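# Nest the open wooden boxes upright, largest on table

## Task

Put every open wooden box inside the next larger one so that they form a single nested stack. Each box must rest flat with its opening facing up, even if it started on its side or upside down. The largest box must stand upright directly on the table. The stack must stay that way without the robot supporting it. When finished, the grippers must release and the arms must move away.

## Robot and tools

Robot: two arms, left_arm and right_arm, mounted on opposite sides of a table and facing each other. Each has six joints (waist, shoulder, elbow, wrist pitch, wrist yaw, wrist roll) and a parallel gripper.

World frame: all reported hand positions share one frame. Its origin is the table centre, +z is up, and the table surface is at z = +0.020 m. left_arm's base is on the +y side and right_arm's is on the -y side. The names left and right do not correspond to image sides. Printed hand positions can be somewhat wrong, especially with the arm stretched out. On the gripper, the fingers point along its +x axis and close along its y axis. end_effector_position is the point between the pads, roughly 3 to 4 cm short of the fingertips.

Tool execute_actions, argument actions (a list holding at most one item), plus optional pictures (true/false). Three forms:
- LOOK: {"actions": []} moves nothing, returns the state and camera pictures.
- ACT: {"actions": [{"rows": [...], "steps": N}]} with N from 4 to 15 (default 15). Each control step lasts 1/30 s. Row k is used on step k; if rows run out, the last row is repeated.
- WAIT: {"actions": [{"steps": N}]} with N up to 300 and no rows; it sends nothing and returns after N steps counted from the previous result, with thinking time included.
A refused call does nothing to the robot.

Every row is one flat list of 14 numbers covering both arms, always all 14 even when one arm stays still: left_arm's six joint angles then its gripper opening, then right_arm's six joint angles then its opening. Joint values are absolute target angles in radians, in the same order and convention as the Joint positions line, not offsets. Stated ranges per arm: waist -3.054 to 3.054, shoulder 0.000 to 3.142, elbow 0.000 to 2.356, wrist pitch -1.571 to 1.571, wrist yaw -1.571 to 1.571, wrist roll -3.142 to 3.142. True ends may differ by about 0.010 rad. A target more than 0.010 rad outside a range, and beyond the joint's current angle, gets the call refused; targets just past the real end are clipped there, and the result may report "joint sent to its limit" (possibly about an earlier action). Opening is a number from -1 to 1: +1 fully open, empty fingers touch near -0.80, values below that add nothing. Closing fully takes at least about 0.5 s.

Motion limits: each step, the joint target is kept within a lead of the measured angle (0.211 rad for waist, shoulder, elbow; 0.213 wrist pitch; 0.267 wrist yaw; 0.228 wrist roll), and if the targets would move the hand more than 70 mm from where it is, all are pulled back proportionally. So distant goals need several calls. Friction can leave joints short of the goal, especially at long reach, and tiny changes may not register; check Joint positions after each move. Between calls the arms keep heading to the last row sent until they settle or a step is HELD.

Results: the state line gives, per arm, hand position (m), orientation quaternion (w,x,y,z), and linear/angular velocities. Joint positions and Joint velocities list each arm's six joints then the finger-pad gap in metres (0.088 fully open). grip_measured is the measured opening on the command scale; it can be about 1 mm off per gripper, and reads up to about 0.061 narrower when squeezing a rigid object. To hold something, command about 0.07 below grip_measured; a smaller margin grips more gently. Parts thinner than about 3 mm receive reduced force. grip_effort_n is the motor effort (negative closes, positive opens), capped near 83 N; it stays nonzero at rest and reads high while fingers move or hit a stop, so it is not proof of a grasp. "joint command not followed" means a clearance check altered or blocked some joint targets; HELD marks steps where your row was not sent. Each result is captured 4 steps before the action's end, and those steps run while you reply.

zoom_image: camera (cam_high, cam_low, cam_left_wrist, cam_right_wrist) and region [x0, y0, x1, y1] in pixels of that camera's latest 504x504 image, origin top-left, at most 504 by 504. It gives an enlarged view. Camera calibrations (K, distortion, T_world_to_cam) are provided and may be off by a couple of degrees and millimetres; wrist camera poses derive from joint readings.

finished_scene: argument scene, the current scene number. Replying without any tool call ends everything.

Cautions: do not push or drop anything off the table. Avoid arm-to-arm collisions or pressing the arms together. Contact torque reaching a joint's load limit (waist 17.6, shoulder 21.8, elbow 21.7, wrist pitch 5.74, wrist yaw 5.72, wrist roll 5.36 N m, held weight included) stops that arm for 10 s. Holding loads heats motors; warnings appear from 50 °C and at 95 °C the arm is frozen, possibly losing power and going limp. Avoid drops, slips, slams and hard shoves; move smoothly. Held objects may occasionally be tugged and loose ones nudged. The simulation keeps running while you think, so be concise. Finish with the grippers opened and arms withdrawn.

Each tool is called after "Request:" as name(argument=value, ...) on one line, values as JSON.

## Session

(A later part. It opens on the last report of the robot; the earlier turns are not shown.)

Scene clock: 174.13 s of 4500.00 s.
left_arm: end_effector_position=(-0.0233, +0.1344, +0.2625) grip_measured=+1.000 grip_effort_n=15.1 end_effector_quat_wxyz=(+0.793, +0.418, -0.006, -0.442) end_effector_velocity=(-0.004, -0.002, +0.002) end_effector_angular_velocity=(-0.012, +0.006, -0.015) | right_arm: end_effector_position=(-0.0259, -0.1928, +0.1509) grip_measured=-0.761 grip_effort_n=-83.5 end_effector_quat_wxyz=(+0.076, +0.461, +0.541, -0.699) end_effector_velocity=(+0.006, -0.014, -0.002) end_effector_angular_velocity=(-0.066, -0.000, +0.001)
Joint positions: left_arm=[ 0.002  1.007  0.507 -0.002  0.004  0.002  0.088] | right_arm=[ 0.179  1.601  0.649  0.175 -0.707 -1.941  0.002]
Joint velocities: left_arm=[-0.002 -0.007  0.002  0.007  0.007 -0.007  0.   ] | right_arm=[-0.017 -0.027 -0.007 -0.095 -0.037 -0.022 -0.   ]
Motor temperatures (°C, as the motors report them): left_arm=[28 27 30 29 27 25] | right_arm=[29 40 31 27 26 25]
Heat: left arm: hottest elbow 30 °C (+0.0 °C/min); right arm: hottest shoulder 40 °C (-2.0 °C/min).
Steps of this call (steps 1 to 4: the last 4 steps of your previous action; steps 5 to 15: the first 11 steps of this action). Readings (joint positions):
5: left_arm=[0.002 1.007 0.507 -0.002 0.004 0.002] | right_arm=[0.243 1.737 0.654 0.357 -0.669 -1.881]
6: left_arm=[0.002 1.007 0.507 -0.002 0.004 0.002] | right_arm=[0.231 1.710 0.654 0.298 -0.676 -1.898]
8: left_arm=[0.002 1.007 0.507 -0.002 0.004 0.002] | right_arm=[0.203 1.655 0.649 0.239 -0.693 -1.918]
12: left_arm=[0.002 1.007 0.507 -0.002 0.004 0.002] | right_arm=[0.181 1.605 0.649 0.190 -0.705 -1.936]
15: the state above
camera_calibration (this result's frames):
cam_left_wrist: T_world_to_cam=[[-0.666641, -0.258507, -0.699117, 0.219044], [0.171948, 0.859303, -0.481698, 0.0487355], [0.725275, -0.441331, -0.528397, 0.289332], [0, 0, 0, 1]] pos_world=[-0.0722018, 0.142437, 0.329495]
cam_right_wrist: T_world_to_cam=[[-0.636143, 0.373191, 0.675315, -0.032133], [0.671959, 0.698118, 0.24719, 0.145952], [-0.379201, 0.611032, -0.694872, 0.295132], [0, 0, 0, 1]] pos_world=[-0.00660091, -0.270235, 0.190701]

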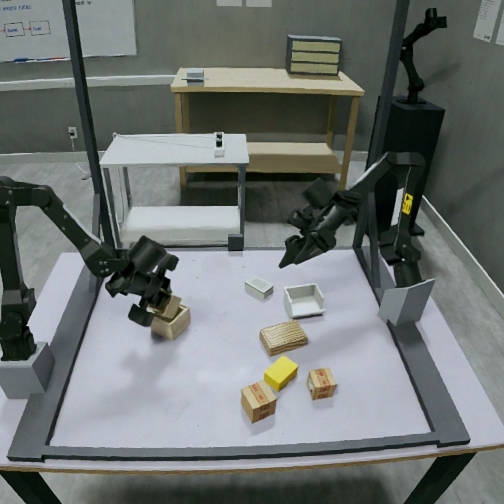

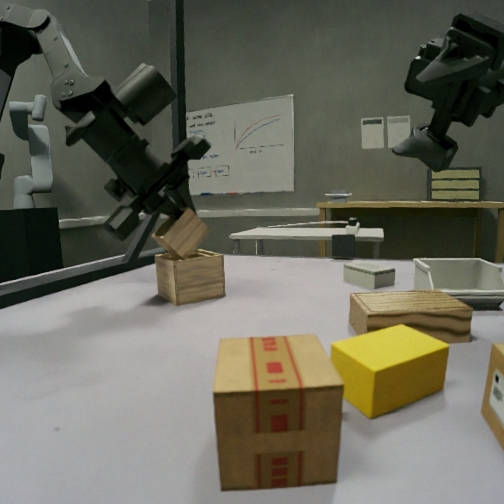

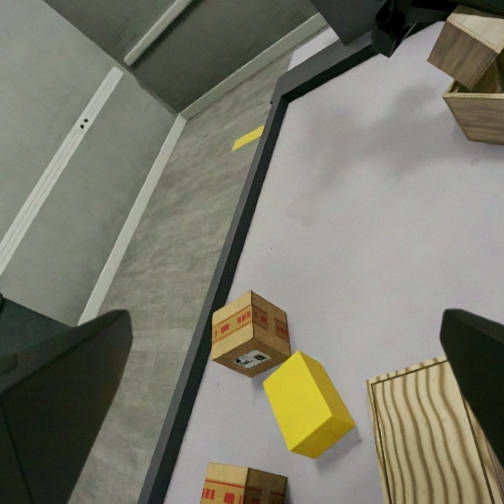

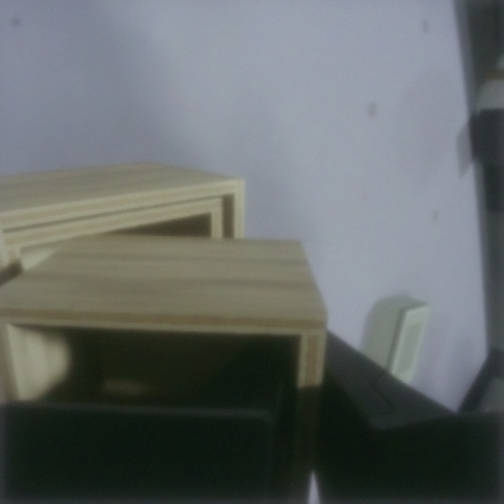

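Request:
execute_actions(actions=[{"rows":[[0,1,0.5,0,0,0,1,0.2,1.55,0.95,-0.4,-0.55,-1.4,-1]],"steps":15}])

Request:
execute_actions(actions=[{"rows":[[0,1,0.5,0,0,0,1,0.27,1.85,1.4,-1.0,-0.3,-0.7,-1]],"steps":15}])

Request:
execute_actions(actions=[{"rows":[[0,1,0.5,0,0,0,1,0.275,1.95,1.47,-1.0,-0.285,-0.565,-1]],"steps":15}])

Request:
execute_actions(actions=[{"rows":[[0,1,0.5,0,0,0,1,0.275,1.95,1.47,-1.0,-0.285,-0.565,-1]],"steps":8}], pictures=true)

Scene clock: 174.77 s of 4500.00 s.
left_arm: end_effector_position=(-0.0233, +0.1344, +0.2625) grip_measured=+1.000 grip_effort_n=14.7 end_effector_quat_wxyz=(+0.793, +0.418, -0.006, -0.442) end_effector_velocity=(+0.002, +0.002, -0.000) end_effector_angular_velocity=(+0.005, -0.009, +0.009) | right_arm: end_effector_position=(-0.0322, -0.1759, +0.1973) grip_measured=-0.761 grip_effort_n=-83.5 end_effector_quat_wxyz=(+0.034, -0.541, -0.297, +0.786) end_effector_velocity=(+0.064, -0.109, -0.082) end_effector_angular_velocity=(-0.876, -0.088, -0.691)
Joint positions: left_arm=[ 0.002  1.007  0.507 -0.002  0.004  0.002  0.088] | right_arm=[ 0.195  1.545  0.938 -0.321 -0.563 -1.461  0.002]
Joint velocities: left_arm=[ 0.002 -0.002 -0.002 -0.007 -0.007  0.007  0.   ] | right_arm=[ 0.017 -0.007 -0.002 -0.769  0.125  0.505 -0.   ]
Motor temperatures (°C, as the motors report them): left_arm=[28 27 30 29 27 25] | right_arm=[29 39 31 27 26 25]
Heat: left arm: hottest elbow 30 °C (+0.0 °C/min); right arm: hottest shoulder 39 °C (-3.0 °C/min).
Steps of this call (steps 1 to 4: the last 4 steps of your previous action; steps 5 to 8: the robot went on to your last target; steps 9 to 19: the first 11 steps of this action). Readings (joint positions):
9: left_arm=[0.002 1.007 0.507 -0.002 0.004 0.002] | right_arm=[0.179 1.592 0.666 0.129 -0.693 -1.912]
10: left_arm=[0.002 1.007 0.507 -0.002 0.004 0.002] | right_arm=[0.184 1.590 0.700 0.064 -0.656 -1.855]
12: left_arm=[0.002 1.007 0.507 -0.002 0.004 0.002] | right_arm=[0.190 1.586 0.785 -0.026 -0.608 -1.751]
16: left_arm=[0.002 1.007 0.507 -0.002 0.004 0.002] | right_arm=[0.193 1.552 0.920 -0.206 -0.574 -1.544]
19: the state above

Scene clock: 175.27 s of 4500.00 s.
left_arm: end_effector_position=(-0.0233, +0.1344, +0.2625) grip_measured=+1.000 grip_effort_n=14.7 end_effector_quat_wxyz=(+0.793, +0.418, -0.006, -0.442) end_effector_velocity=(-0.000, +0.000, +0.001) end_effector_angular_velocity=(-0.013, +0.012, +0.012) | right_arm: end_effector_position=(-0.0187, -0.1682, +0.1740) grip_measured=-0.761 grip_effort_n=-83.5 end_effector_quat_wxyz=(+0.156, -0.665, +0.091, +0.724) end_effector_velocity=(+0.004, -0.074, +0.095) end_effector_angular_velocity=(-0.538, -0.069, -1.541)
Joint positions: left_arm=[ 0.002  1.007  0.507 -0.002  0.004  0.002  0.088] | right_arm=[ 0.265  1.825  1.351 -0.887 -0.317 -0.858  0.002]
Joint velocities: left_arm=[-0.002 -0.002  0.002 -0.007 -0.007 -0.022  0.   ] | right_arm=[ 0.002 -0.002  0.471 -0.989  0.066  1.399  0.   ]
Motor temperatures (°C, as the motors report them): left_arm=[28 27 30 29 27 25] | right_arm=[29 39 31 27 26 25]
Heat: left arm: hottest elbow 30 °C (+0.0 °C/min); right arm: hottest shoulder 39 °C (-3.0 °C/min).
Steps of this call (steps 1 to 4: the last 4 steps of your previous action; steps 5 to 15: the first 11 steps of this action). Readings (joint positions):
5: left_arm=[0.002 1.007 0.507 -0.002 0.004 0.002] | right_arm=[0.202 1.565 0.958 -0.412 -0.527 -1.386]
6: left_arm=[0.002 1.007 0.507 -0.002 0.004 0.002] | right_arm=[0.216 1.602 1.007 -0.469 -0.467 -1.330]
8: left_arm=[0.002 1.007 0.507 -0.002 0.004 0.002] | right_arm=[0.241 1.700 1.109 -0.554 -0.391 -1.224]
12: left_arm=[0.002 1.007 0.507 -0.002 0.004 0.002] | right_arm=[0.262 1.814 1.274 -0.755 -0.330 -1.013]
15: the state above

Scene clock: 175.77 s of 4500.00 s.
left_arm: end_effector_position=(-0.0233, +0.1344, +0.2625) grip_measured=+1.000 grip_effort_n=15.1 end_effector_quat_wxyz=(+0.793, +0.418, -0.006, -0.442) end_effector_velocity=(-0.000, +0.000, +0.001) end_effector_angular_velocity=(-0.013, +0.012, +0.012) | right_arm: end_effector_position=(-0.0137, -0.1648, +0.1592) grip_measured=-0.761 grip_effort_n=-83.5 end_effector_quat_wxyz=(+0.233, -0.666, +0.228, +0.671) end_effector_velocity=(-0.008, +0.016, +0.016) end_effector_angular_velocity=(+0.062, -0.001, -0.046)
Joint positions: left_arm=[ 0.002  1.007  0.507 -0.002  0.004  0.002  0.088] | right_arm=[ 0.271  1.935  1.454 -0.996 -0.291 -0.575  0.002]
Joint velocities: left_arm=[-0.002 -0.002  0.002 -0.007 -0.007 -0.022  0.   ] | right_arm=[ 0.002 -0.002  0.066 -0.007  0.022  0.066 -0.   ]
Motor temperatures (°C, as the motors report them): left_arm=[28 27 30 29 27 25] | right_arm=[29 39 31 27 26 25]
Heat: left arm: hottest elbow 30 °C (+0.0 °C/min); right arm: hottest shoulder 39 °C (-3.0 °C/min).
Steps of this call (steps 1 to 4: the last 4 steps of your previous action; steps 5 to 15: the first 11 steps of this action). Readings (joint positions):
5: left_arm=[0.002 1.007 0.507 -0.002 0.004 0.002] | right_arm=[0.266 1.841 1.390 -0.980 -0.306 -0.717]
6: left_arm=[0.002 1.007 0.507 -0.002 0.004 0.002] | right_arm=[0.267 1.860 1.408 -0.988 -0.303 -0.678]
8: left_arm=[0.002 1.007 0.507 -0.002 0.004 0.002] | right_arm=[0.270 1.899 1.437 -0.983 -0.296 -0.628]
12: left_arm=[0.002 1.007 0.507 -0.002 0.004 0.002] | right_arm=[0.271 1.932 1.447 -0.996 -0.291 -0.586]
15: the state above

Scene clock: 176.03 s of 4500.00 s.
left_arm: end_effector_position=(-0.0233, +0.1344, +0.2625) grip_measured=+1.000 grip_effort_n=15.1 end_effector_quat_wxyz=(+0.793, +0.418, -0.006, -0.442) end_effector_velocity=(-0.000, +0.002, -0.000) end_effector_angular_velocity=(-0.013, +0.012, +0.012) | right_arm: end_effector_position=(-0.0146, -0.1636, +0.1602) grip_measured=-0.761 grip_effort_n=-83.5 end_effector_quat_wxyz=(+0.236, -0.665, +0.229, +0.671) end_effector_velocity=(-0.001, -0.000, -0.003) end_effector_angular_velocity=(-0.005, +0.006, +0.024)
Joint positions: left_arm=[ 0.002  1.007  0.507 -0.002  0.004  0.002  0.088] | right_arm=[ 0.272  1.936  1.46  -0.998 -0.29  -0.568  0.002]
Joint velocities: left_arm=[-0.002 -0.007 -0.002 -0.007 -0.007 -0.022  0.   ] | right_arm=[ 0.002  0.007 -0.002  0.007 -0.007 -0.022 -0.   ]
Motor temperatures (°C, as the motors report them): left_arm=[28 27 30 29 27 25] | right_arm=[29 39 31 27 26 25]
Heat: left arm: hottest elbow 30 °C (+0.0 °C/min); right arm: hottest shoulder 39 °C (-3.0 °C/min).
Steps of this call (steps 1 to 4: the last 4 steps of your previous action; steps 5 to 8: the first 4 steps of this action). Readings (joint positions):
5: left_arm=[0.002 1.007 0.507 -0.002 0.004 0.002] | right_arm=[0.271 1.936 1.460 -0.997 -0.290 -0.569]
6: left_arm=[0.002 1.007 0.507 -0.002 0.004 0.002] | right_arm=[0.271 1.936 1.460 -0.997 -0.290 -0.568]
8: the state above
camera_calibration (this result's frames):
cam_left_wrist: T_world_to_cam=[[-0.666641, -0.258507, -0.699117, 0.219044], [0.171948, 0.859303, -0.481698, 0.0487355], [0.725275, -0.441331, -0.528397, 0.289332], [0, 0, 0, 1]] pos_world=[-0.0722018, 0.142437, 0.329495]
cam_right_wrist: T_world_to_cam=[[0.587732, 0.809026, -0.0069021, 0.156299], [0.779156, -0.563694, 0.274161, -0.0935022], [0.217913, -0.166511, -0.961659, 0.212265], [0, 0, 0, 1]] pos_world=[-0.065264, -0.143812, 0.23084]

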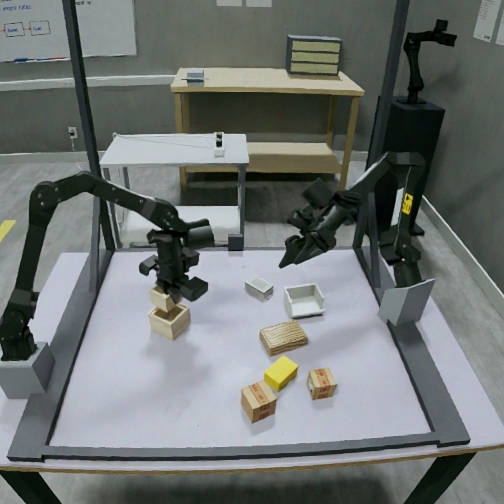

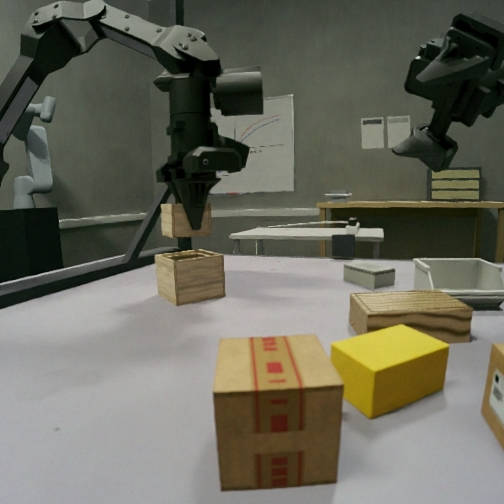

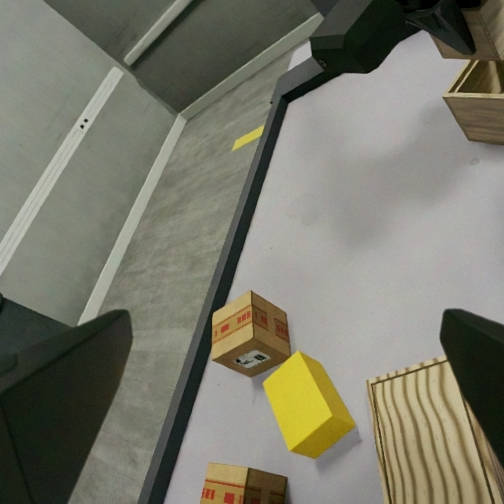

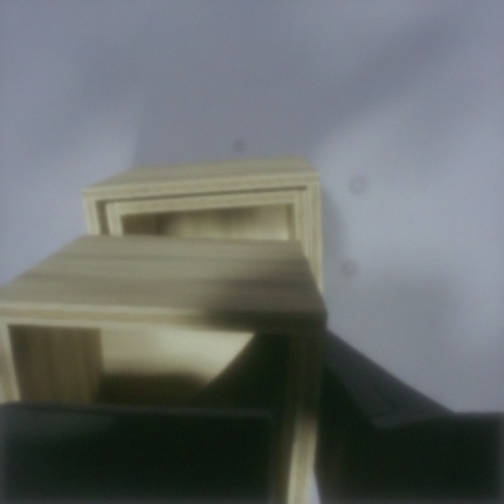

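Request:
execute_actions(actions=[{"rows":[[0,1,0.5,0,0,0,1,0.285,1.975,1.44,-0.95,-0.285,-0.635,-1]],"steps":15}])

Request:
execute_actions(actions=[{"rows":[[0,1,0.5,0,0,0,1,0.285,1.975,1.44,-0.95,-0.285,-0.635,-1]],"steps":8}], pictures=true)

Scene clock: 176.73 s of 4500.00 s.
left_arm: end_effector_position=(-0.0233, +0.1344, +0.2625) grip_measured=+1.000 grip_effort_n=15.1 end_effector_quat_wxyz=(+0.793, +0.418, -0.006, -0.442) end_effector_velocity=(-0.000, +0.000, +0.001) end_effector_angular_velocity=(-0.004, +0.002, +0.007) | right_arm: end_effector_position=(-0.0168, -0.1589, +0.1488) grip_measured=-0.761 grip_effort_n=-83.5 end_effector_quat_wxyz=(+0.213, -0.672, +0.202, +0.681) end_effector_velocity=(-0.000, +0.005, +0.001) end_effector_angular_velocity=(+0.020, +0.014, +0.021)
Joint positions: left_arm=[ 0.002  1.007  0.507 -0.002  0.004  0.002  0.088] | right_arm=[ 0.282  1.962  1.452 -0.954 -0.29  -0.63   0.002]
Joint velocities: left_arm=[-0.002 -0.002  0.002 -0.007 -0.007 -0.007  0.   ] | right_arm=[-0.007 -0.002 -0.002  0.022 -0.007 -0.022 -0.   ]
Motor temperatures (°C, as the motors report them): left_arm=[28 27 30 29 27 25] | right_arm=[29 39 31 27 26 25]
Heat: left arm: hottest elbow 30 °C (-1.0 °C/min); right arm: hottest shoulder 39 °C (-3.0 °C/min).
Steps of this call (steps 1 to 4: the last 4 steps of your previous action; steps 5 to 10: the robot went on to your last target; steps 11 to 21: the first 11 steps of this action). Readings (joint positions):
11: left_arm=[0.002 1.007 0.507 -0.002 0.004 0.002] | right_arm=[0.272 1.939 1.460 -0.996 -0.290 -0.575]
12: left_arm=[0.002 1.007 0.507 -0.002 0.004 0.002] | right_arm=[0.273 1.942 1.460 -0.985 -0.290 -0.589]
14: left_arm=[0.002 1.007 0.507 -0.002 0.004 0.002] | right_arm=[0.277 1.951 1.460 -0.967 -0.290 -0.609]
18: left_arm=[0.002 1.007 0.507 -0.002 0.004 0.002] | right_arm=[0.282 1.961 1.454 -0.958 -0.290 -0.626]
21: the state above

Scene clock: 177.00 s of 4500.00 s.
left_arm: end_effector_position=(-0.0233, +0.1344, +0.2625) grip_measured=+1.000 grip_effort_n=15.1 end_effector_quat_wxyz=(+0.793, +0.418, -0.006, -0.442) end_effector_velocity=(+0.001, +0.002, -0.001) end_effector_angular_velocity=(-0.001, +0.003, +0.010) | right_arm: end_effector_position=(-0.0169, -0.1587, +0.1487) grip_measured=-0.761 grip_effort_n=-83.5 end_effector_quat_wxyz=(+0.212, -0.672, +0.200, +0.681) end_effector_velocity=(+0.000, -0.002, +0.001) end_effector_angular_velocity=(-0.008, +0.004, +0.018)
Joint positions: left_arm=[ 0.002  1.007  0.507 -0.002  0.004  0.002  0.088] | right_arm=[ 0.282  1.962  1.452 -0.952 -0.29  -0.633  0.002]
Joint velocities: left_arm=[-0.002 -0.002 -0.002 -0.007 -0.007 -0.007  0.   ] | right_arm=[-0.002 -0.002 -0.002 -0.007 -0.007 -0.022 -0.   ]
Motor temperatures (°C, as the motors report them): left_arm=[28 27 30 29 27 25] | right_arm=[29 39 31 27 26 25]
Heat: left arm: hottest elbow 30 °C (-1.0 °C/min); right arm: hottest shoulder 39 °C (-3.0 °C/min).
Steps of this call (steps 1 to 4: the last 4 steps of your previous action; steps 5 to 8: the first 4 steps of this action). Readings (joint positions):
5: left_arm=[0.002 1.007 0.507 -0.002 0.004 0.002] | right_arm=[0.282 1.962 1.452 -0.953 -0.290 -0.632]
6: left_arm=[0.002 1.007 0.507 -0.002 0.004 0.002] | right_arm=[0.282 1.962 1.452 -0.953 -0.290 -0.633]
8: the state above
camera_calibration (this result's frames):
cam_left_wrist: T_world_to_cam=[[-0.666641, -0.258507, -0.699117, 0.219044], [0.171948, 0.859303, -0.481698, 0.0487355], [0.725275, -0.441331, -0.528397, 0.289332], [0, 0, 0, 1]] pos_world=[-0.0722018, 0.142437, 0.329495]
cam_right_wrist: T_world_to_cam=[[0.522771, 0.852472, -0.000787661, 0.158498], [0.821406, -0.503473, 0.267969, -0.0745742], [0.22804, -0.140734, -0.963427, 0.20705], [0, 0, 0, 1]] pos_world=[-0.0688183, -0.143522, 0.219586]

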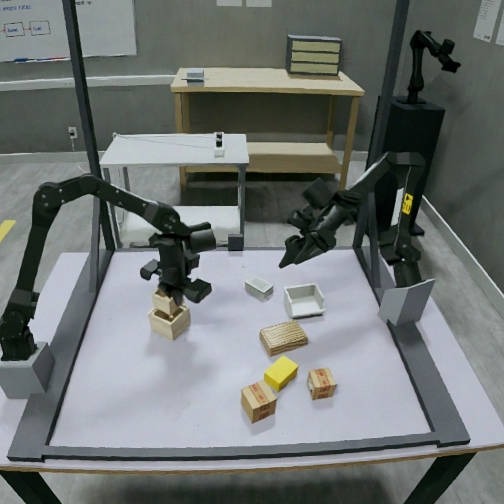

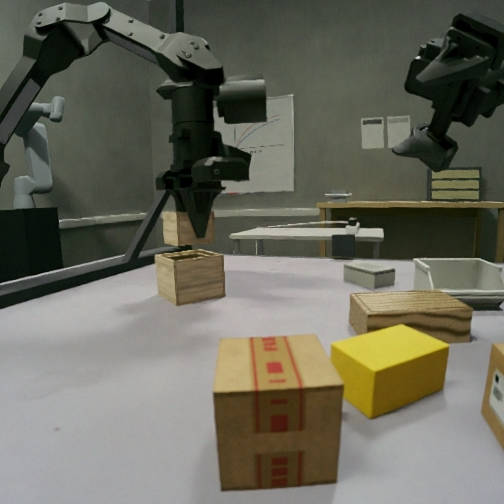

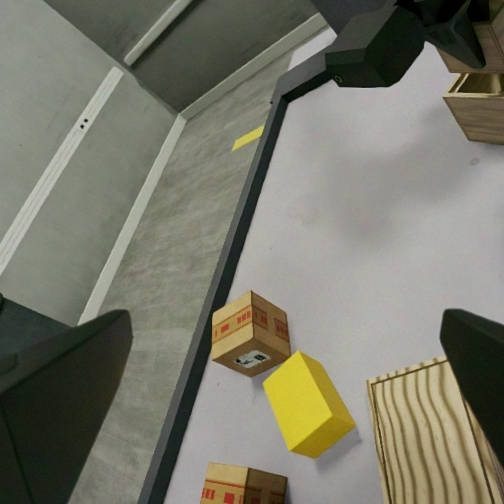

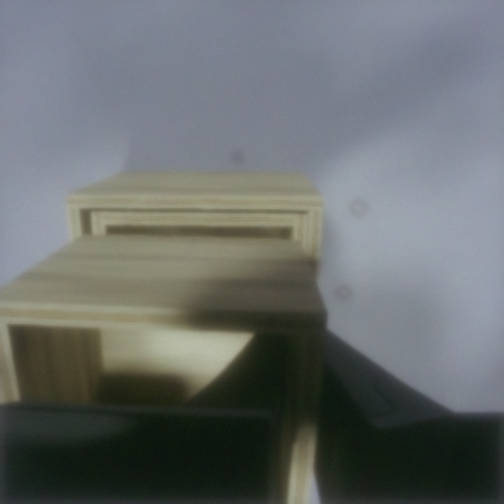

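Request:
execute_actions(actions=[{"rows":[[0,1,0.5,0,0,0,1,0.283,1.97,1.415,-0.915,-0.285,-0.635,-1]],"steps":15}])

Request:
execute_actions(actions=[{"rows":[[0,1,0.5,0,0,0,1,0.283,1.97,1.415,-0.915,-0.285,-0.635,-1]],"steps":8}], pictures=true)

Scene clock: 177.63 s of 4500.00 s.
left_arm: end_effector_position=(-0.0233, +0.1344, +0.2625) grip_measured=+1.000 grip_effort_n=14.7 end_effector_quat_wxyz=(+0.793, +0.418, -0.006, -0.442) end_effector_velocity=(-0.000, +0.001, -0.002) end_effector_angular_velocity=(+0.002, +0.004, +0.007) | right_arm: end_effector_position=(-0.0154, -0.1582, +0.1434) grip_measured=-0.761 grip_effort_n=-83.5 end_effector_quat_wxyz=(+0.214, -0.670, +0.196, +0.683) end_effector_velocity=(+0.001, -0.003, -0.001) end_effector_angular_velocity=(-0.013, +0.003, +0.002)
Joint positions: left_arm=[ 0.002  1.007  0.507 -0.002  0.004  0.002  0.088] | right_arm=[ 0.282  1.962  1.428 -0.919 -0.29  -0.633  0.002]
Joint velocities: left_arm=[-0.007 -0.002 -0.002 -0.007 -0.007 -0.007  0.   ] | right_arm=[-0.002 -0.002 -0.007 -0.007 -0.007 -0.007 -0.   ]
Motor temperatures (°C, as the motors report them): left_arm=[28 27 30 29 27 25] | right_arm=[29 39 31 27 26 25]
Heat: left arm: hottest elbow 30 °C (-1.0 °C/min); right arm: hottest shoulder 39 °C (-3.0 °C/min).
Steps of this call (steps 1 to 4: the last 4 steps of your previous action; steps 5 to 8: the robot went on to your last target; steps 9 to 19: the first 11 steps of this action). Readings (joint positions):
9: left_arm=[0.002 1.007 0.507 -0.002 0.004 0.002] | right_arm=[0.282 1.962 1.450 -0.948 -0.290 -0.633]
10: left_arm=[0.002 1.007 0.507 -0.002 0.004 0.002] | right_arm=[0.282 1.962 1.445 -0.938 -0.290 -0.633]
12: left_arm=[0.002 1.007 0.507 -0.002 0.004 0.002] | right_arm=[0.282 1.962 1.437 -0.929 -0.290 -0.633]
16: left_arm=[0.002 1.007 0.507 -0.002 0.004 0.002] | right_arm=[0.282 1.962 1.428 -0.921 -0.290 -0.633]
19: the state above

Scene clock: 177.90 s of 4500.00 s.
left_arm: end_effector_position=(-0.0233, +0.1344, +0.2625) grip_measured=+1.000 grip_effort_n=15.1 end_effector_quat_wxyz=(+0.793, +0.418, -0.006, -0.442) end_effector_velocity=(+0.002, +0.004, -0.003) end_effector_angular_velocity=(+0.001, +0.017, +0.026) | right_arm: end_effector_position=(-0.0153, -0.1582, +0.1431) grip_measured=-0.761 grip_effort_n=-83.5 end_effector_quat_wxyz=(+0.214, -0.670, +0.196, +0.684) end_effector_velocity=(-0.002, +0.000, +0.000) end_effector_angular_velocity=(+0.003, +0.009, +0.012)
Joint positions: left_arm=[ 0.002  1.007  0.507 -0.002  0.004  0.002  0.088] | right_arm=[ 0.282  1.962  1.427 -0.917 -0.29  -0.633  0.002]
Joint velocities: left_arm=[-0.002 -0.002 -0.002 -0.022 -0.007 -0.022  0.   ] | right_arm=[ 0.002 -0.002 -0.002  0.007 -0.007 -0.007 -0.   ]
Motor temperatures (°C, as the motors report them): left_arm=[28 27 30 29 27 25] | right_arm=[29 39 31 27 26 25]
Heat: left arm: hottest elbow 30 °C (-1.0 °C/min); right arm: hottest shoulder 39 °C (-3.0 °C/min).
Steps of this call (steps 1 to 4: the last 4 steps of your previous action; steps 5 to 8: the first 4 steps of this action). Readings (joint positions):
5: left_arm=[0.002 1.007 0.507 -0.002 0.004 0.002] | right_arm=[0.282 1.962 1.427 -0.918 -0.290 -0.633]
6: left_arm=[0.002 1.007 0.507 -0.002 0.004 0.002] | right_arm=[0.282 1.962 1.427 -0.918 -0.290 -0.633]
8: the state above
camera_calibration (this result's frames):
cam_left_wrist: T_world_to_cam=[[-0.666641, -0.258507, -0.699117, 0.219044], [0.171948, 0.859303, -0.481698, 0.0487355], [0.725275, -0.441331, -0.528397, 0.289332], [0, 0, 0, 1]] pos_world=[-0.0722018, 0.142437, 0.329495]
cam_right_wrist: T_world_to_cam=[[0.519951, 0.854179, 0.00544325, 0.156594], [0.823943, -0.503207, 0.260578, -0.0730009], [0.225319, -0.131003, -0.965437, 0.203212], [0, 0, 0, 1]] pos_world=[-0.0670603, -0.143873, 0.214358]

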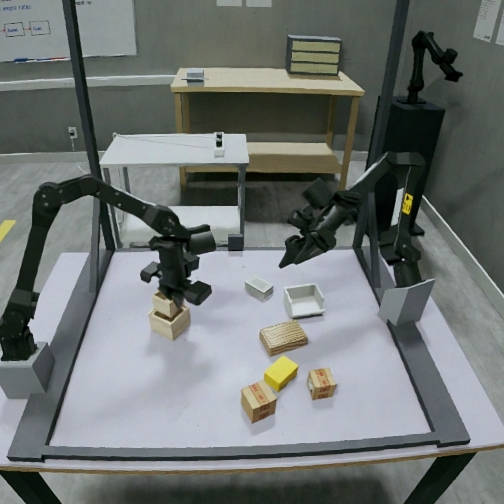

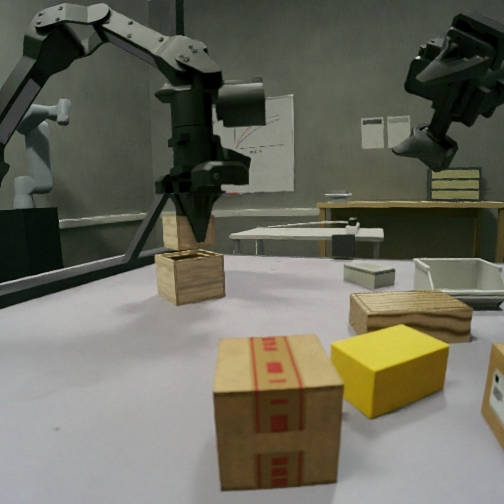

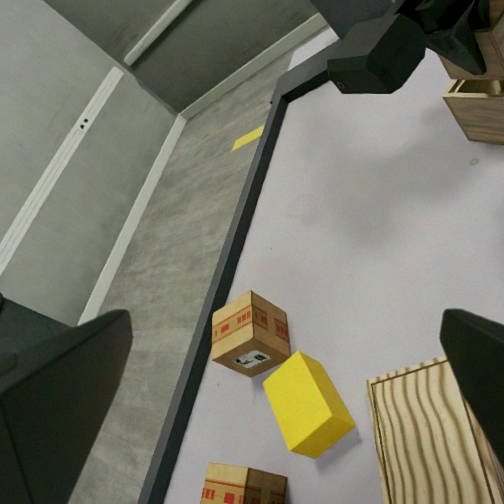

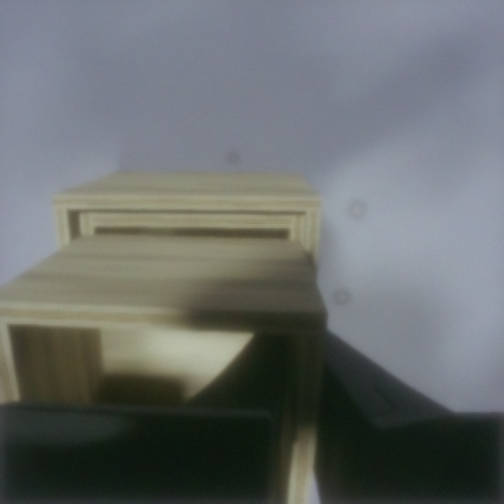

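Request:
execute_actions(actions=[{"rows":[[0,1,0.5,0,0,0,1,0.268,1.962,1.427,-0.95,-0.285,-0.635,-1]],"steps":15}], pictures=true)

Scene clock: 179.33 s of 4500.00 s.
left_arm: end_effector_position=(-0.0233, +0.1344, +0.2625) grip_measured=+1.000 grip_effort_n=15.1 end_effector_quat_wxyz=(+0.793, +0.418, -0.006, -0.442) end_effector_velocity=(+0.001, +0.004, -0.002) end_effector_angular_velocity=(+0.006, +0.005, +0.017) | right_arm: end_effector_position=(-0.0091, -0.1622, +0.1442) grip_measured=-0.761 grip_effort_n=-83.5 end_effector_quat_wxyz=(+0.214, -0.673, +0.210, +0.676) end_effector_velocity=(+0.002, -0.008, +0.000) end_effector_angular_velocity=(-0.035, -0.004, -0.005)
Joint positions: left_arm=[ 0.002  1.007  0.507 -0.002  0.004  0.002  0.088] | right_arm=[ 0.27   1.962  1.427 -0.947 -0.29  -0.633  0.002]
Joint velocities: left_arm=[-0.002 -0.007 -0.002 -0.022 -0.007 -0.007  0.   ] | right_arm=[-0.002 -0.002 -0.002 -0.037 -0.007 -0.007 -0.   ]
Motor temperatures (°C, as the motors report them): left_arm=[27 27 30 29 27 25] | right_arm=[29 39 31 27 26 25]
Heat: left arm: hottest elbow 30 °C (-1.0 °C/min); right arm: hottest shoulder 39 °C (-2.0 °C/min).
Steps of this call (steps 1 to 4: the last 4 steps of your previous action; steps 5 to 15: the robot went on to your last target; steps 16 to 32: nothing new was sent; steps 33 to 43: the first 11 steps of this action). Readings (joint positions):
33: left_arm=[0.002 1.007 0.507 -0.002 0.004 0.002] | right_arm=[0.282 1.962 1.427 -0.918 -0.290 -0.633]
34: left_arm=[0.002 1.007 0.507 -0.002 0.004 0.002] | right_arm=[0.280 1.962 1.427 -0.923 -0.290 -0.633]
36: left_arm=[0.002 1.007 0.507 -0.002 0.004 0.002] | right_arm=[0.276 1.962 1.427 -0.937 -0.290 -0.633]
40: left_arm=[0.002 1.007 0.507 -0.002 0.004 0.002] | right_arm=[0.270 1.962 1.427 -0.944 -0.290 -0.633]
43: the state above
camera_calibration (this result's frames):
cam_left_wrist: T_world_to_cam=[[-0.666641, -0.258507, -0.699117, 0.219044], [0.171948, 0.859303, -0.481698, 0.0487355], [0.725275, -0.441331, -0.528397, 0.289332], [0, 0, 0, 1]] pos_world=[-0.0722018, 0.142437, 0.329495]
cam_right_wrist: T_world_to_cam=[[0.537071, 0.843484, -0.00950434, 0.157346], [0.81122, -0.513373, 0.279947, -0.0849818], [0.231252, -0.158062, -0.959968, 0.197215], [0, 0, 0, 1]] pos_world=[-0.0611733, -0.145174, 0.214606]

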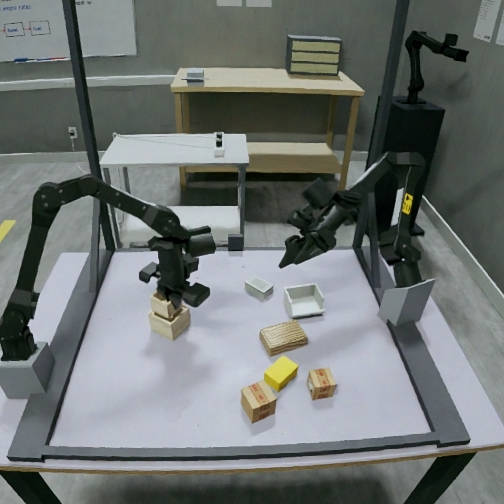

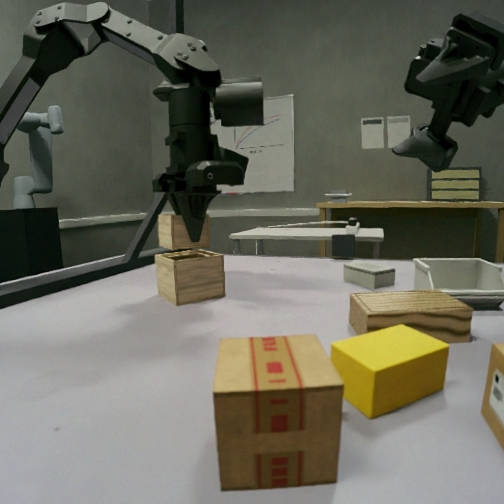

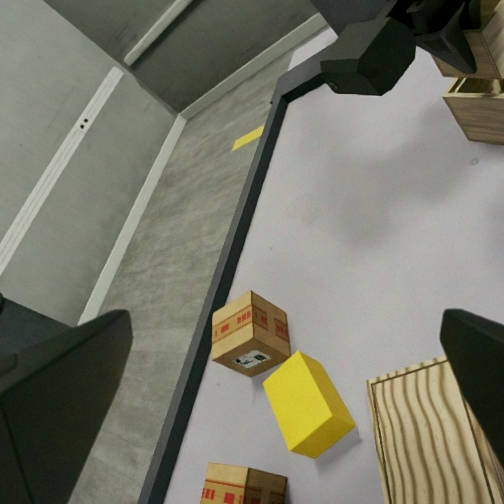

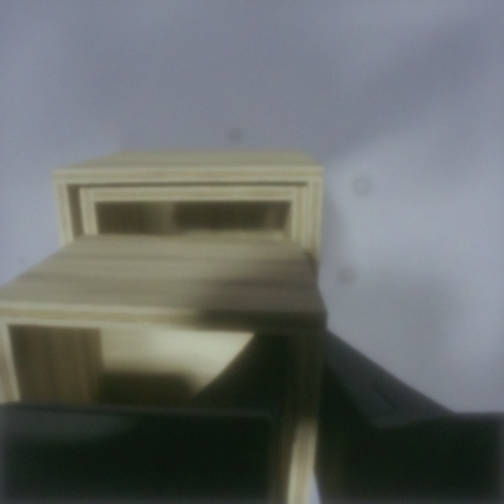

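Request:
execute_actions(actions=[{"rows":[[0,1,0.5,0,0,0,1,0.276,1.962,1.427,-0.937,-0.290,-0.633,-1]],"steps":15}], pictures=true)

Scene clock: 180.57 s of 4500.00 s.
left_arm: end_effector_position=(-0.0233, +0.1344, +0.2625) grip_measured=+1.000 grip_effort_n=15.1 end_effector_quat_wxyz=(+0.793, +0.418, -0.006, -0.442) end_effector_velocity=(+0.001, +0.001, +0.002) end_effector_angular_velocity=(-0.001, -0.018, +0.012) | right_arm: end_effector_position=(-0.0105, -0.1612, +0.1440) grip_measured=-0.761 grip_effort_n=-83.5 end_effector_quat_wxyz=(+0.214, -0.673, +0.207, +0.678) end_effector_velocity=(-0.000, -0.000, +0.001) end_effector_angular_velocity=(+0.005, +0.009, +0.022)
Joint positions: left_arm=[ 0.002  1.007  0.507 -0.002  0.004  0.002  0.088] | right_arm=[ 0.272  1.962  1.427 -0.94  -0.29  -0.633  0.002]
Joint velocities: left_arm=[-0.002 -0.002  0.002 -0.007 -0.022  0.007  0.   ] | right_arm=[-0.002 -0.007 -0.007  0.007 -0.007 -0.022 -0.   ]
Motor temperatures (°C, as the motors report them): left_arm=[27 27 30 29 27 25] | right_arm=[29 39 31 27 26 25]
Heat: left arm: hottest elbow 30 °C (-2.0 °C/min); right arm: hottest shoulder 39 °C (-2.0 °C/min).
Steps of this call (steps 1 to 4: the last 4 steps of your previous action; steps 5 to 15: the robot went on to your last target; steps 16 to 26: nothing new was sent; steps 27 to 37: the first 11 steps of this action). Readings (joint positions):
27: left_arm=[0.002 1.007 0.507 -0.002 0.004 0.002] | right_arm=[0.270 1.962 1.427 -0.948 -0.290 -0.633]
28: left_arm=[0.002 1.007 0.507 -0.002 0.004 0.002] | right_arm=[0.270 1.962 1.427 -0.947 -0.290 -0.633]
30: left_arm=[0.002 1.007 0.507 -0.002 0.004 0.002] | right_arm=[0.270 1.962 1.427 -0.943 -0.290 -0.633]
34: left_arm=[0.002 1.007 0.507 -0.002 0.004 0.002] | right_arm=[0.272 1.962 1.427 -0.940 -0.290 -0.633]
37: the state above
camera_calibration (this result's frames):
cam_left_wrist: T_world_to_cam=[[-0.666641, -0.258507, -0.699117, 0.219044], [0.171948, 0.859303, -0.481698, 0.0487355], [0.725275, -0.441331, -0.528397, 0.289332], [0, 0, 0, 1]] pos_world=[-0.0722018, 0.142437, 0.329495]
cam_right_wrist: T_world_to_cam=[[0.533244, 0.84594, -0.00603089, 0.157129], [0.814112, -0.511216, 0.275463, -0.0822884], [0.229942, -0.151799, -0.961293, 0.19861], [0, 0, 0, 1]] pos_world=[-0.0624652, -0.144841, 0.214538]

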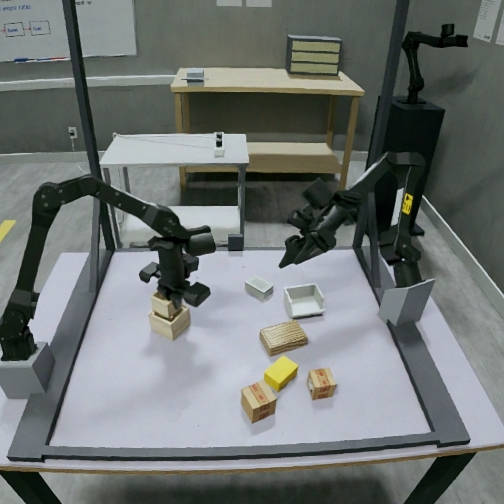

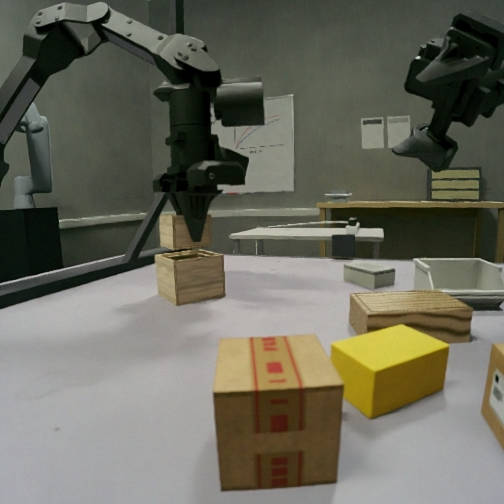

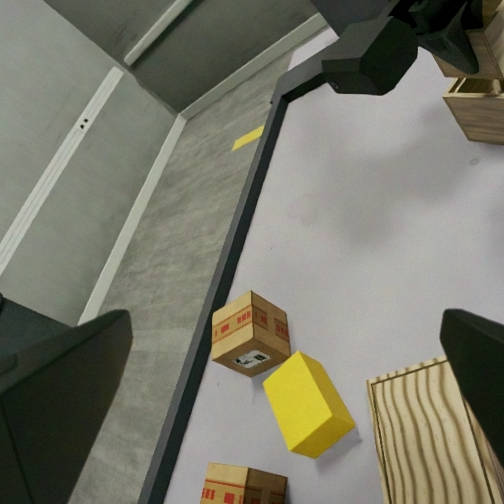

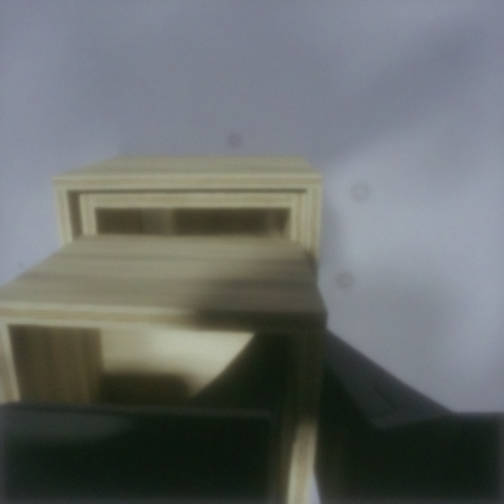

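Request:
execute_actions(actions=[{"rows":[[0,1,0.5,0,0,0,1,0.279,1.985,1.42,-0.925,-0.290,-0.633,-1]],"steps":15}], pictures=true)

Scene clock: 181.07 s of 4500.00 s.
left_arm: end_effector_position=(-0.0233, +0.1344, +0.2625) grip_measured=+1.000 grip_effort_n=15.1 end_effector_quat_wxyz=(+0.793, +0.418, -0.006, -0.442) end_effector_velocity=(+0.002, +0.004, -0.003) end_effector_angular_velocity=(+0.018, -0.004, +0.015) | right_arm: end_effector_position=(-0.0114, -0.1597, +0.1405) grip_measured=-0.761 grip_effort_n=-83.5 end_effector_quat_wxyz=(+0.213, -0.673, +0.205, +0.679) end_effector_velocity=(-0.002, +0.007, +0.000) end_effector_angular_velocity=(+0.035, +0.004, +0.020)
Joint positions: left_arm=[ 0.002  1.007  0.507 -0.002  0.004  0.002  0.088] | right_arm=[ 0.276  1.971  1.427 -0.927 -0.29  -0.633  0.002]
Joint velocities: left_arm=[-0.002 -0.002 -0.002 -0.022 -0.007  0.007  0.   ] | right_arm=[ 0.002 -0.002 -0.002  0.037  0.007 -0.007 -0.   ]
Motor temperatures (°C, as the motors report them): left_arm=[27 27 30 29 27 25] | right_arm=[29 39 31 27 26 25]
Heat: left arm: hottest elbow 30 °C (-2.0 °C/min); right arm: hottest shoulder 39 °C (-2.0 °C/min).
Steps of this call (steps 1 to 4: the last 4 steps of your previous action; steps 5 to 15: the first 11 steps of this action). Readings (joint positions):
5: left_arm=[0.002 1.007 0.507 -0.002 0.004 0.002] | right_arm=[0.273 1.962 1.427 -0.938 -0.290 -0.633]
6: left_arm=[0.002 1.007 0.507 -0.002 0.004 0.002] | right_arm=[0.273 1.962 1.427 -0.935 -0.290 -0.633]
8: left_arm=[0.002 1.007 0.507 -0.002 0.004 0.002] | right_arm=[0.274 1.964 1.427 -0.931 -0.290 -0.633]
12: left_arm=[0.002 1.007 0.507 -0.002 0.004 0.002] | right_arm=[0.276 1.970 1.427 -0.928 -0.290 -0.633]
15: the state above
camera_calibration (this result's frames):
cam_left_wrist: T_world_to_cam=[[-0.666641, -0.258507, -0.699117, 0.219044], [0.171948, 0.859303, -0.481698, 0.0487355], [0.725275, -0.441331, -0.528397, 0.289332], [0, 0, 0, 1]] pos_world=[-0.0722018, 0.142437, 0.329495]
cam_right_wrist: T_world_to_cam=[[0.529723, 0.848155, -0.00503236, 0.156432], [0.816476, -0.508313, 0.273832, -0.0790741], [0.229694, -0.149164, -0.961764, 0.196198], [0, 0, 0, 1]] pos_world=[-0.063369, -0.143607, 0.211136]

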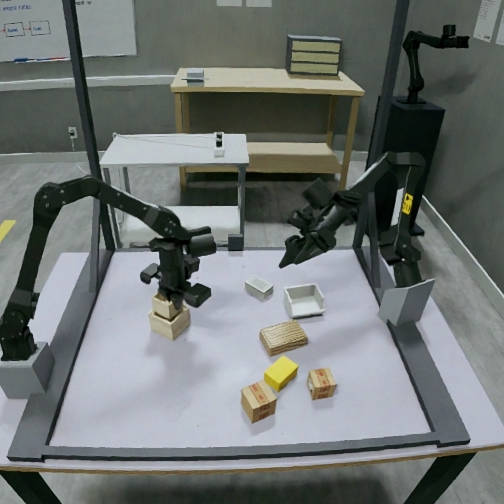

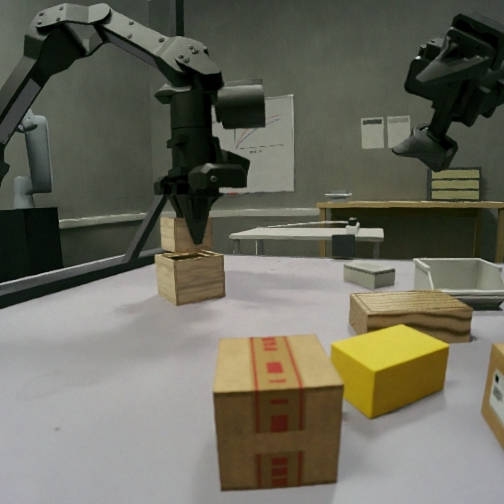

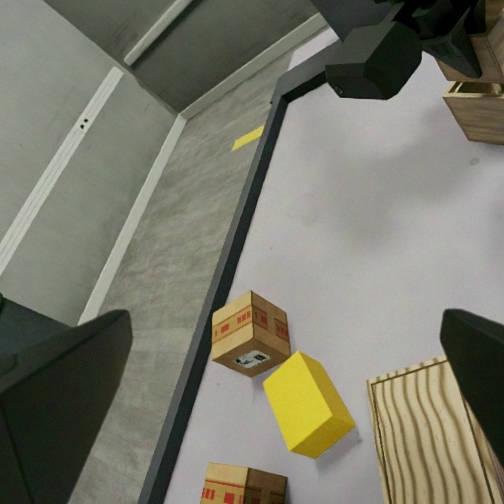

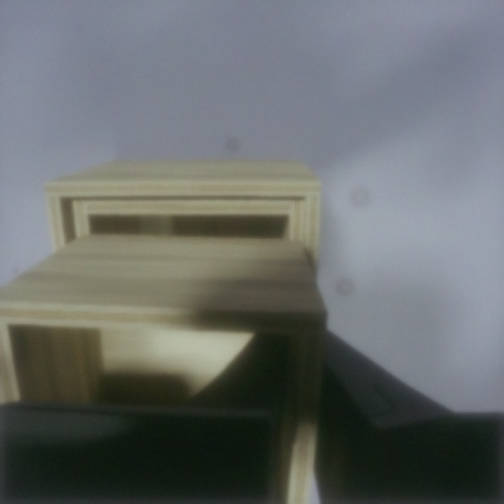

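Request:
execute_actions(actions=[{"rows":[[0,1,0.5,0,0,0,1,0.279,2.01,1.415,-0.908,-0.290,-0.633,-1]],"steps":15}], pictures=true)

Scene clock: 181.57 s of 4500.00 s.
left_arm: end_effector_position=(-0.0233, +0.1344, +0.2625) grip_measured=+1.000 grip_effort_n=14.7 end_effector_quat_wxyz=(+0.793, +0.418, -0.006, -0.442) end_effector_velocity=(-0.000, +0.003, -0.003) end_effector_angular_velocity=(+0.011, -0.006, +0.002) | right_arm: end_effector_position=(-0.0090, -0.1579, +0.1312) grip_measured=-0.761 grip_effort_n=-83.5 end_effector_quat_wxyz=(+0.211, -0.674, +0.209, +0.676) end_effector_velocity=(-0.002, -0.001, -0.001) end_effector_angular_velocity=(-0.004, +0.022, +0.006)
Joint positions: left_arm=[ 0.002  1.007  0.507 -0.002  0.004  0.002  0.088] | right_arm=[ 0.276  1.997  1.425 -0.911 -0.29  -0.633  0.002]
Joint velocities: left_arm=[-0.007 -0.007 -0.007 -0.007 -0.007  0.007  0.   ] | right_arm=[-0.002 -0.002 -0.007  0.007 -0.022 -0.007 -0.   ]
Motor temperatures (°C, as the motors report them): left_arm=[27 27 30 29 27 25] | right_arm=[29 39 31 27 26 25]
Heat: left arm: hottest elbow 30 °C (-2.0 °C/min); right arm: hottest shoulder 39 °C (-2.0 °C/min).
Steps of this call (steps 1 to 4: the last 4 steps of your previous action; steps 5 to 15: the first 11 steps of this action). Readings (joint positions):
5: left_arm=[0.002 1.007 0.507 -0.002 0.004 0.002] | right_arm=[0.276 1.974 1.427 -0.926 -0.290 -0.633]
6: left_arm=[0.002 1.007 0.507 -0.002 0.004 0.002] | right_arm=[0.276 1.977 1.427 -0.921 -0.290 -0.633]
8: left_arm=[0.002 1.007 0.507 -0.002 0.004 0.002] | right_arm=[0.276 1.986 1.427 -0.915 -0.290 -0.633]
12: left_arm=[0.002 1.007 0.507 -0.002 0.004 0.002] | right_arm=[0.276 1.997 1.425 -0.913 -0.290 -0.633]
15: the state above
camera_calibration (this result's frames):
cam_left_wrist: T_world_to_cam=[[-0.666641, -0.258507, -0.699117, 0.219044], [0.171948, 0.859303, -0.481698, 0.0487355], [0.725275, -0.441331, -0.528397, 0.289332], [0, 0, 0, 1]] pos_world=[-0.0722018, 0.142437, 0.329495]
cam_right_wrist: T_world_to_cam=[[0.53252, 0.846334, -0.0119014, 0.154326], [0.813818, -0.508094, 0.282031, -0.0786113], [0.232645, -0.159872, -0.959332, 0.185031], [0, 0, 0, 1]] pos_world=[-0.0612526, -0.140972, 0.201513]

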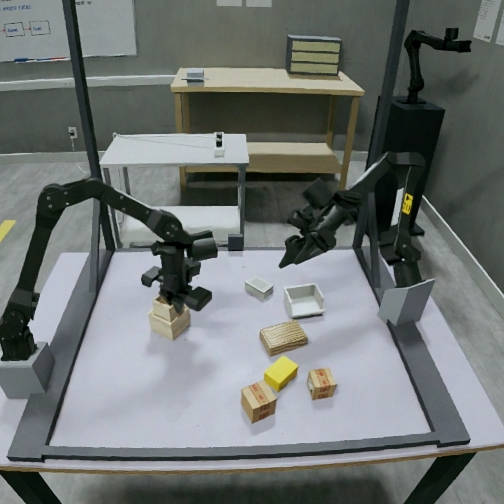

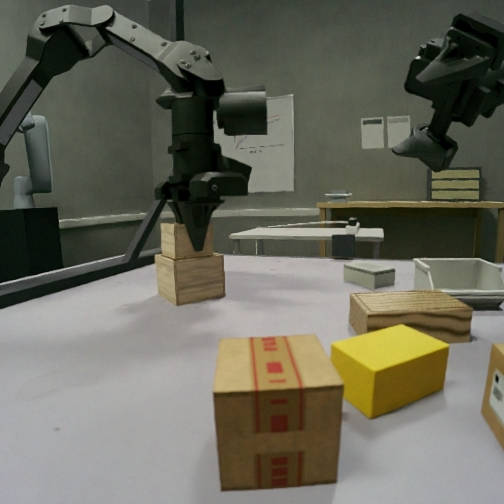

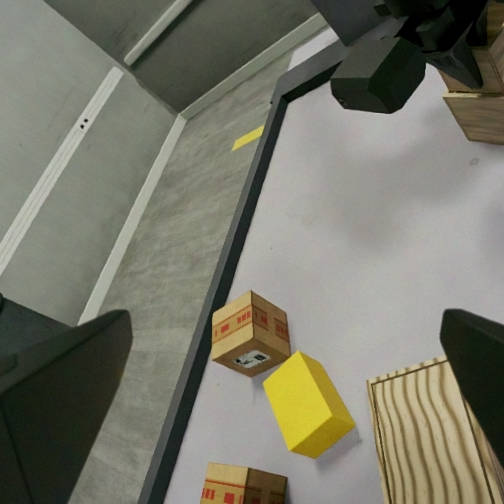

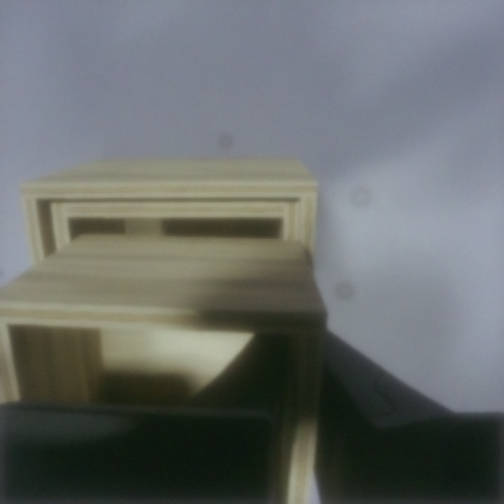

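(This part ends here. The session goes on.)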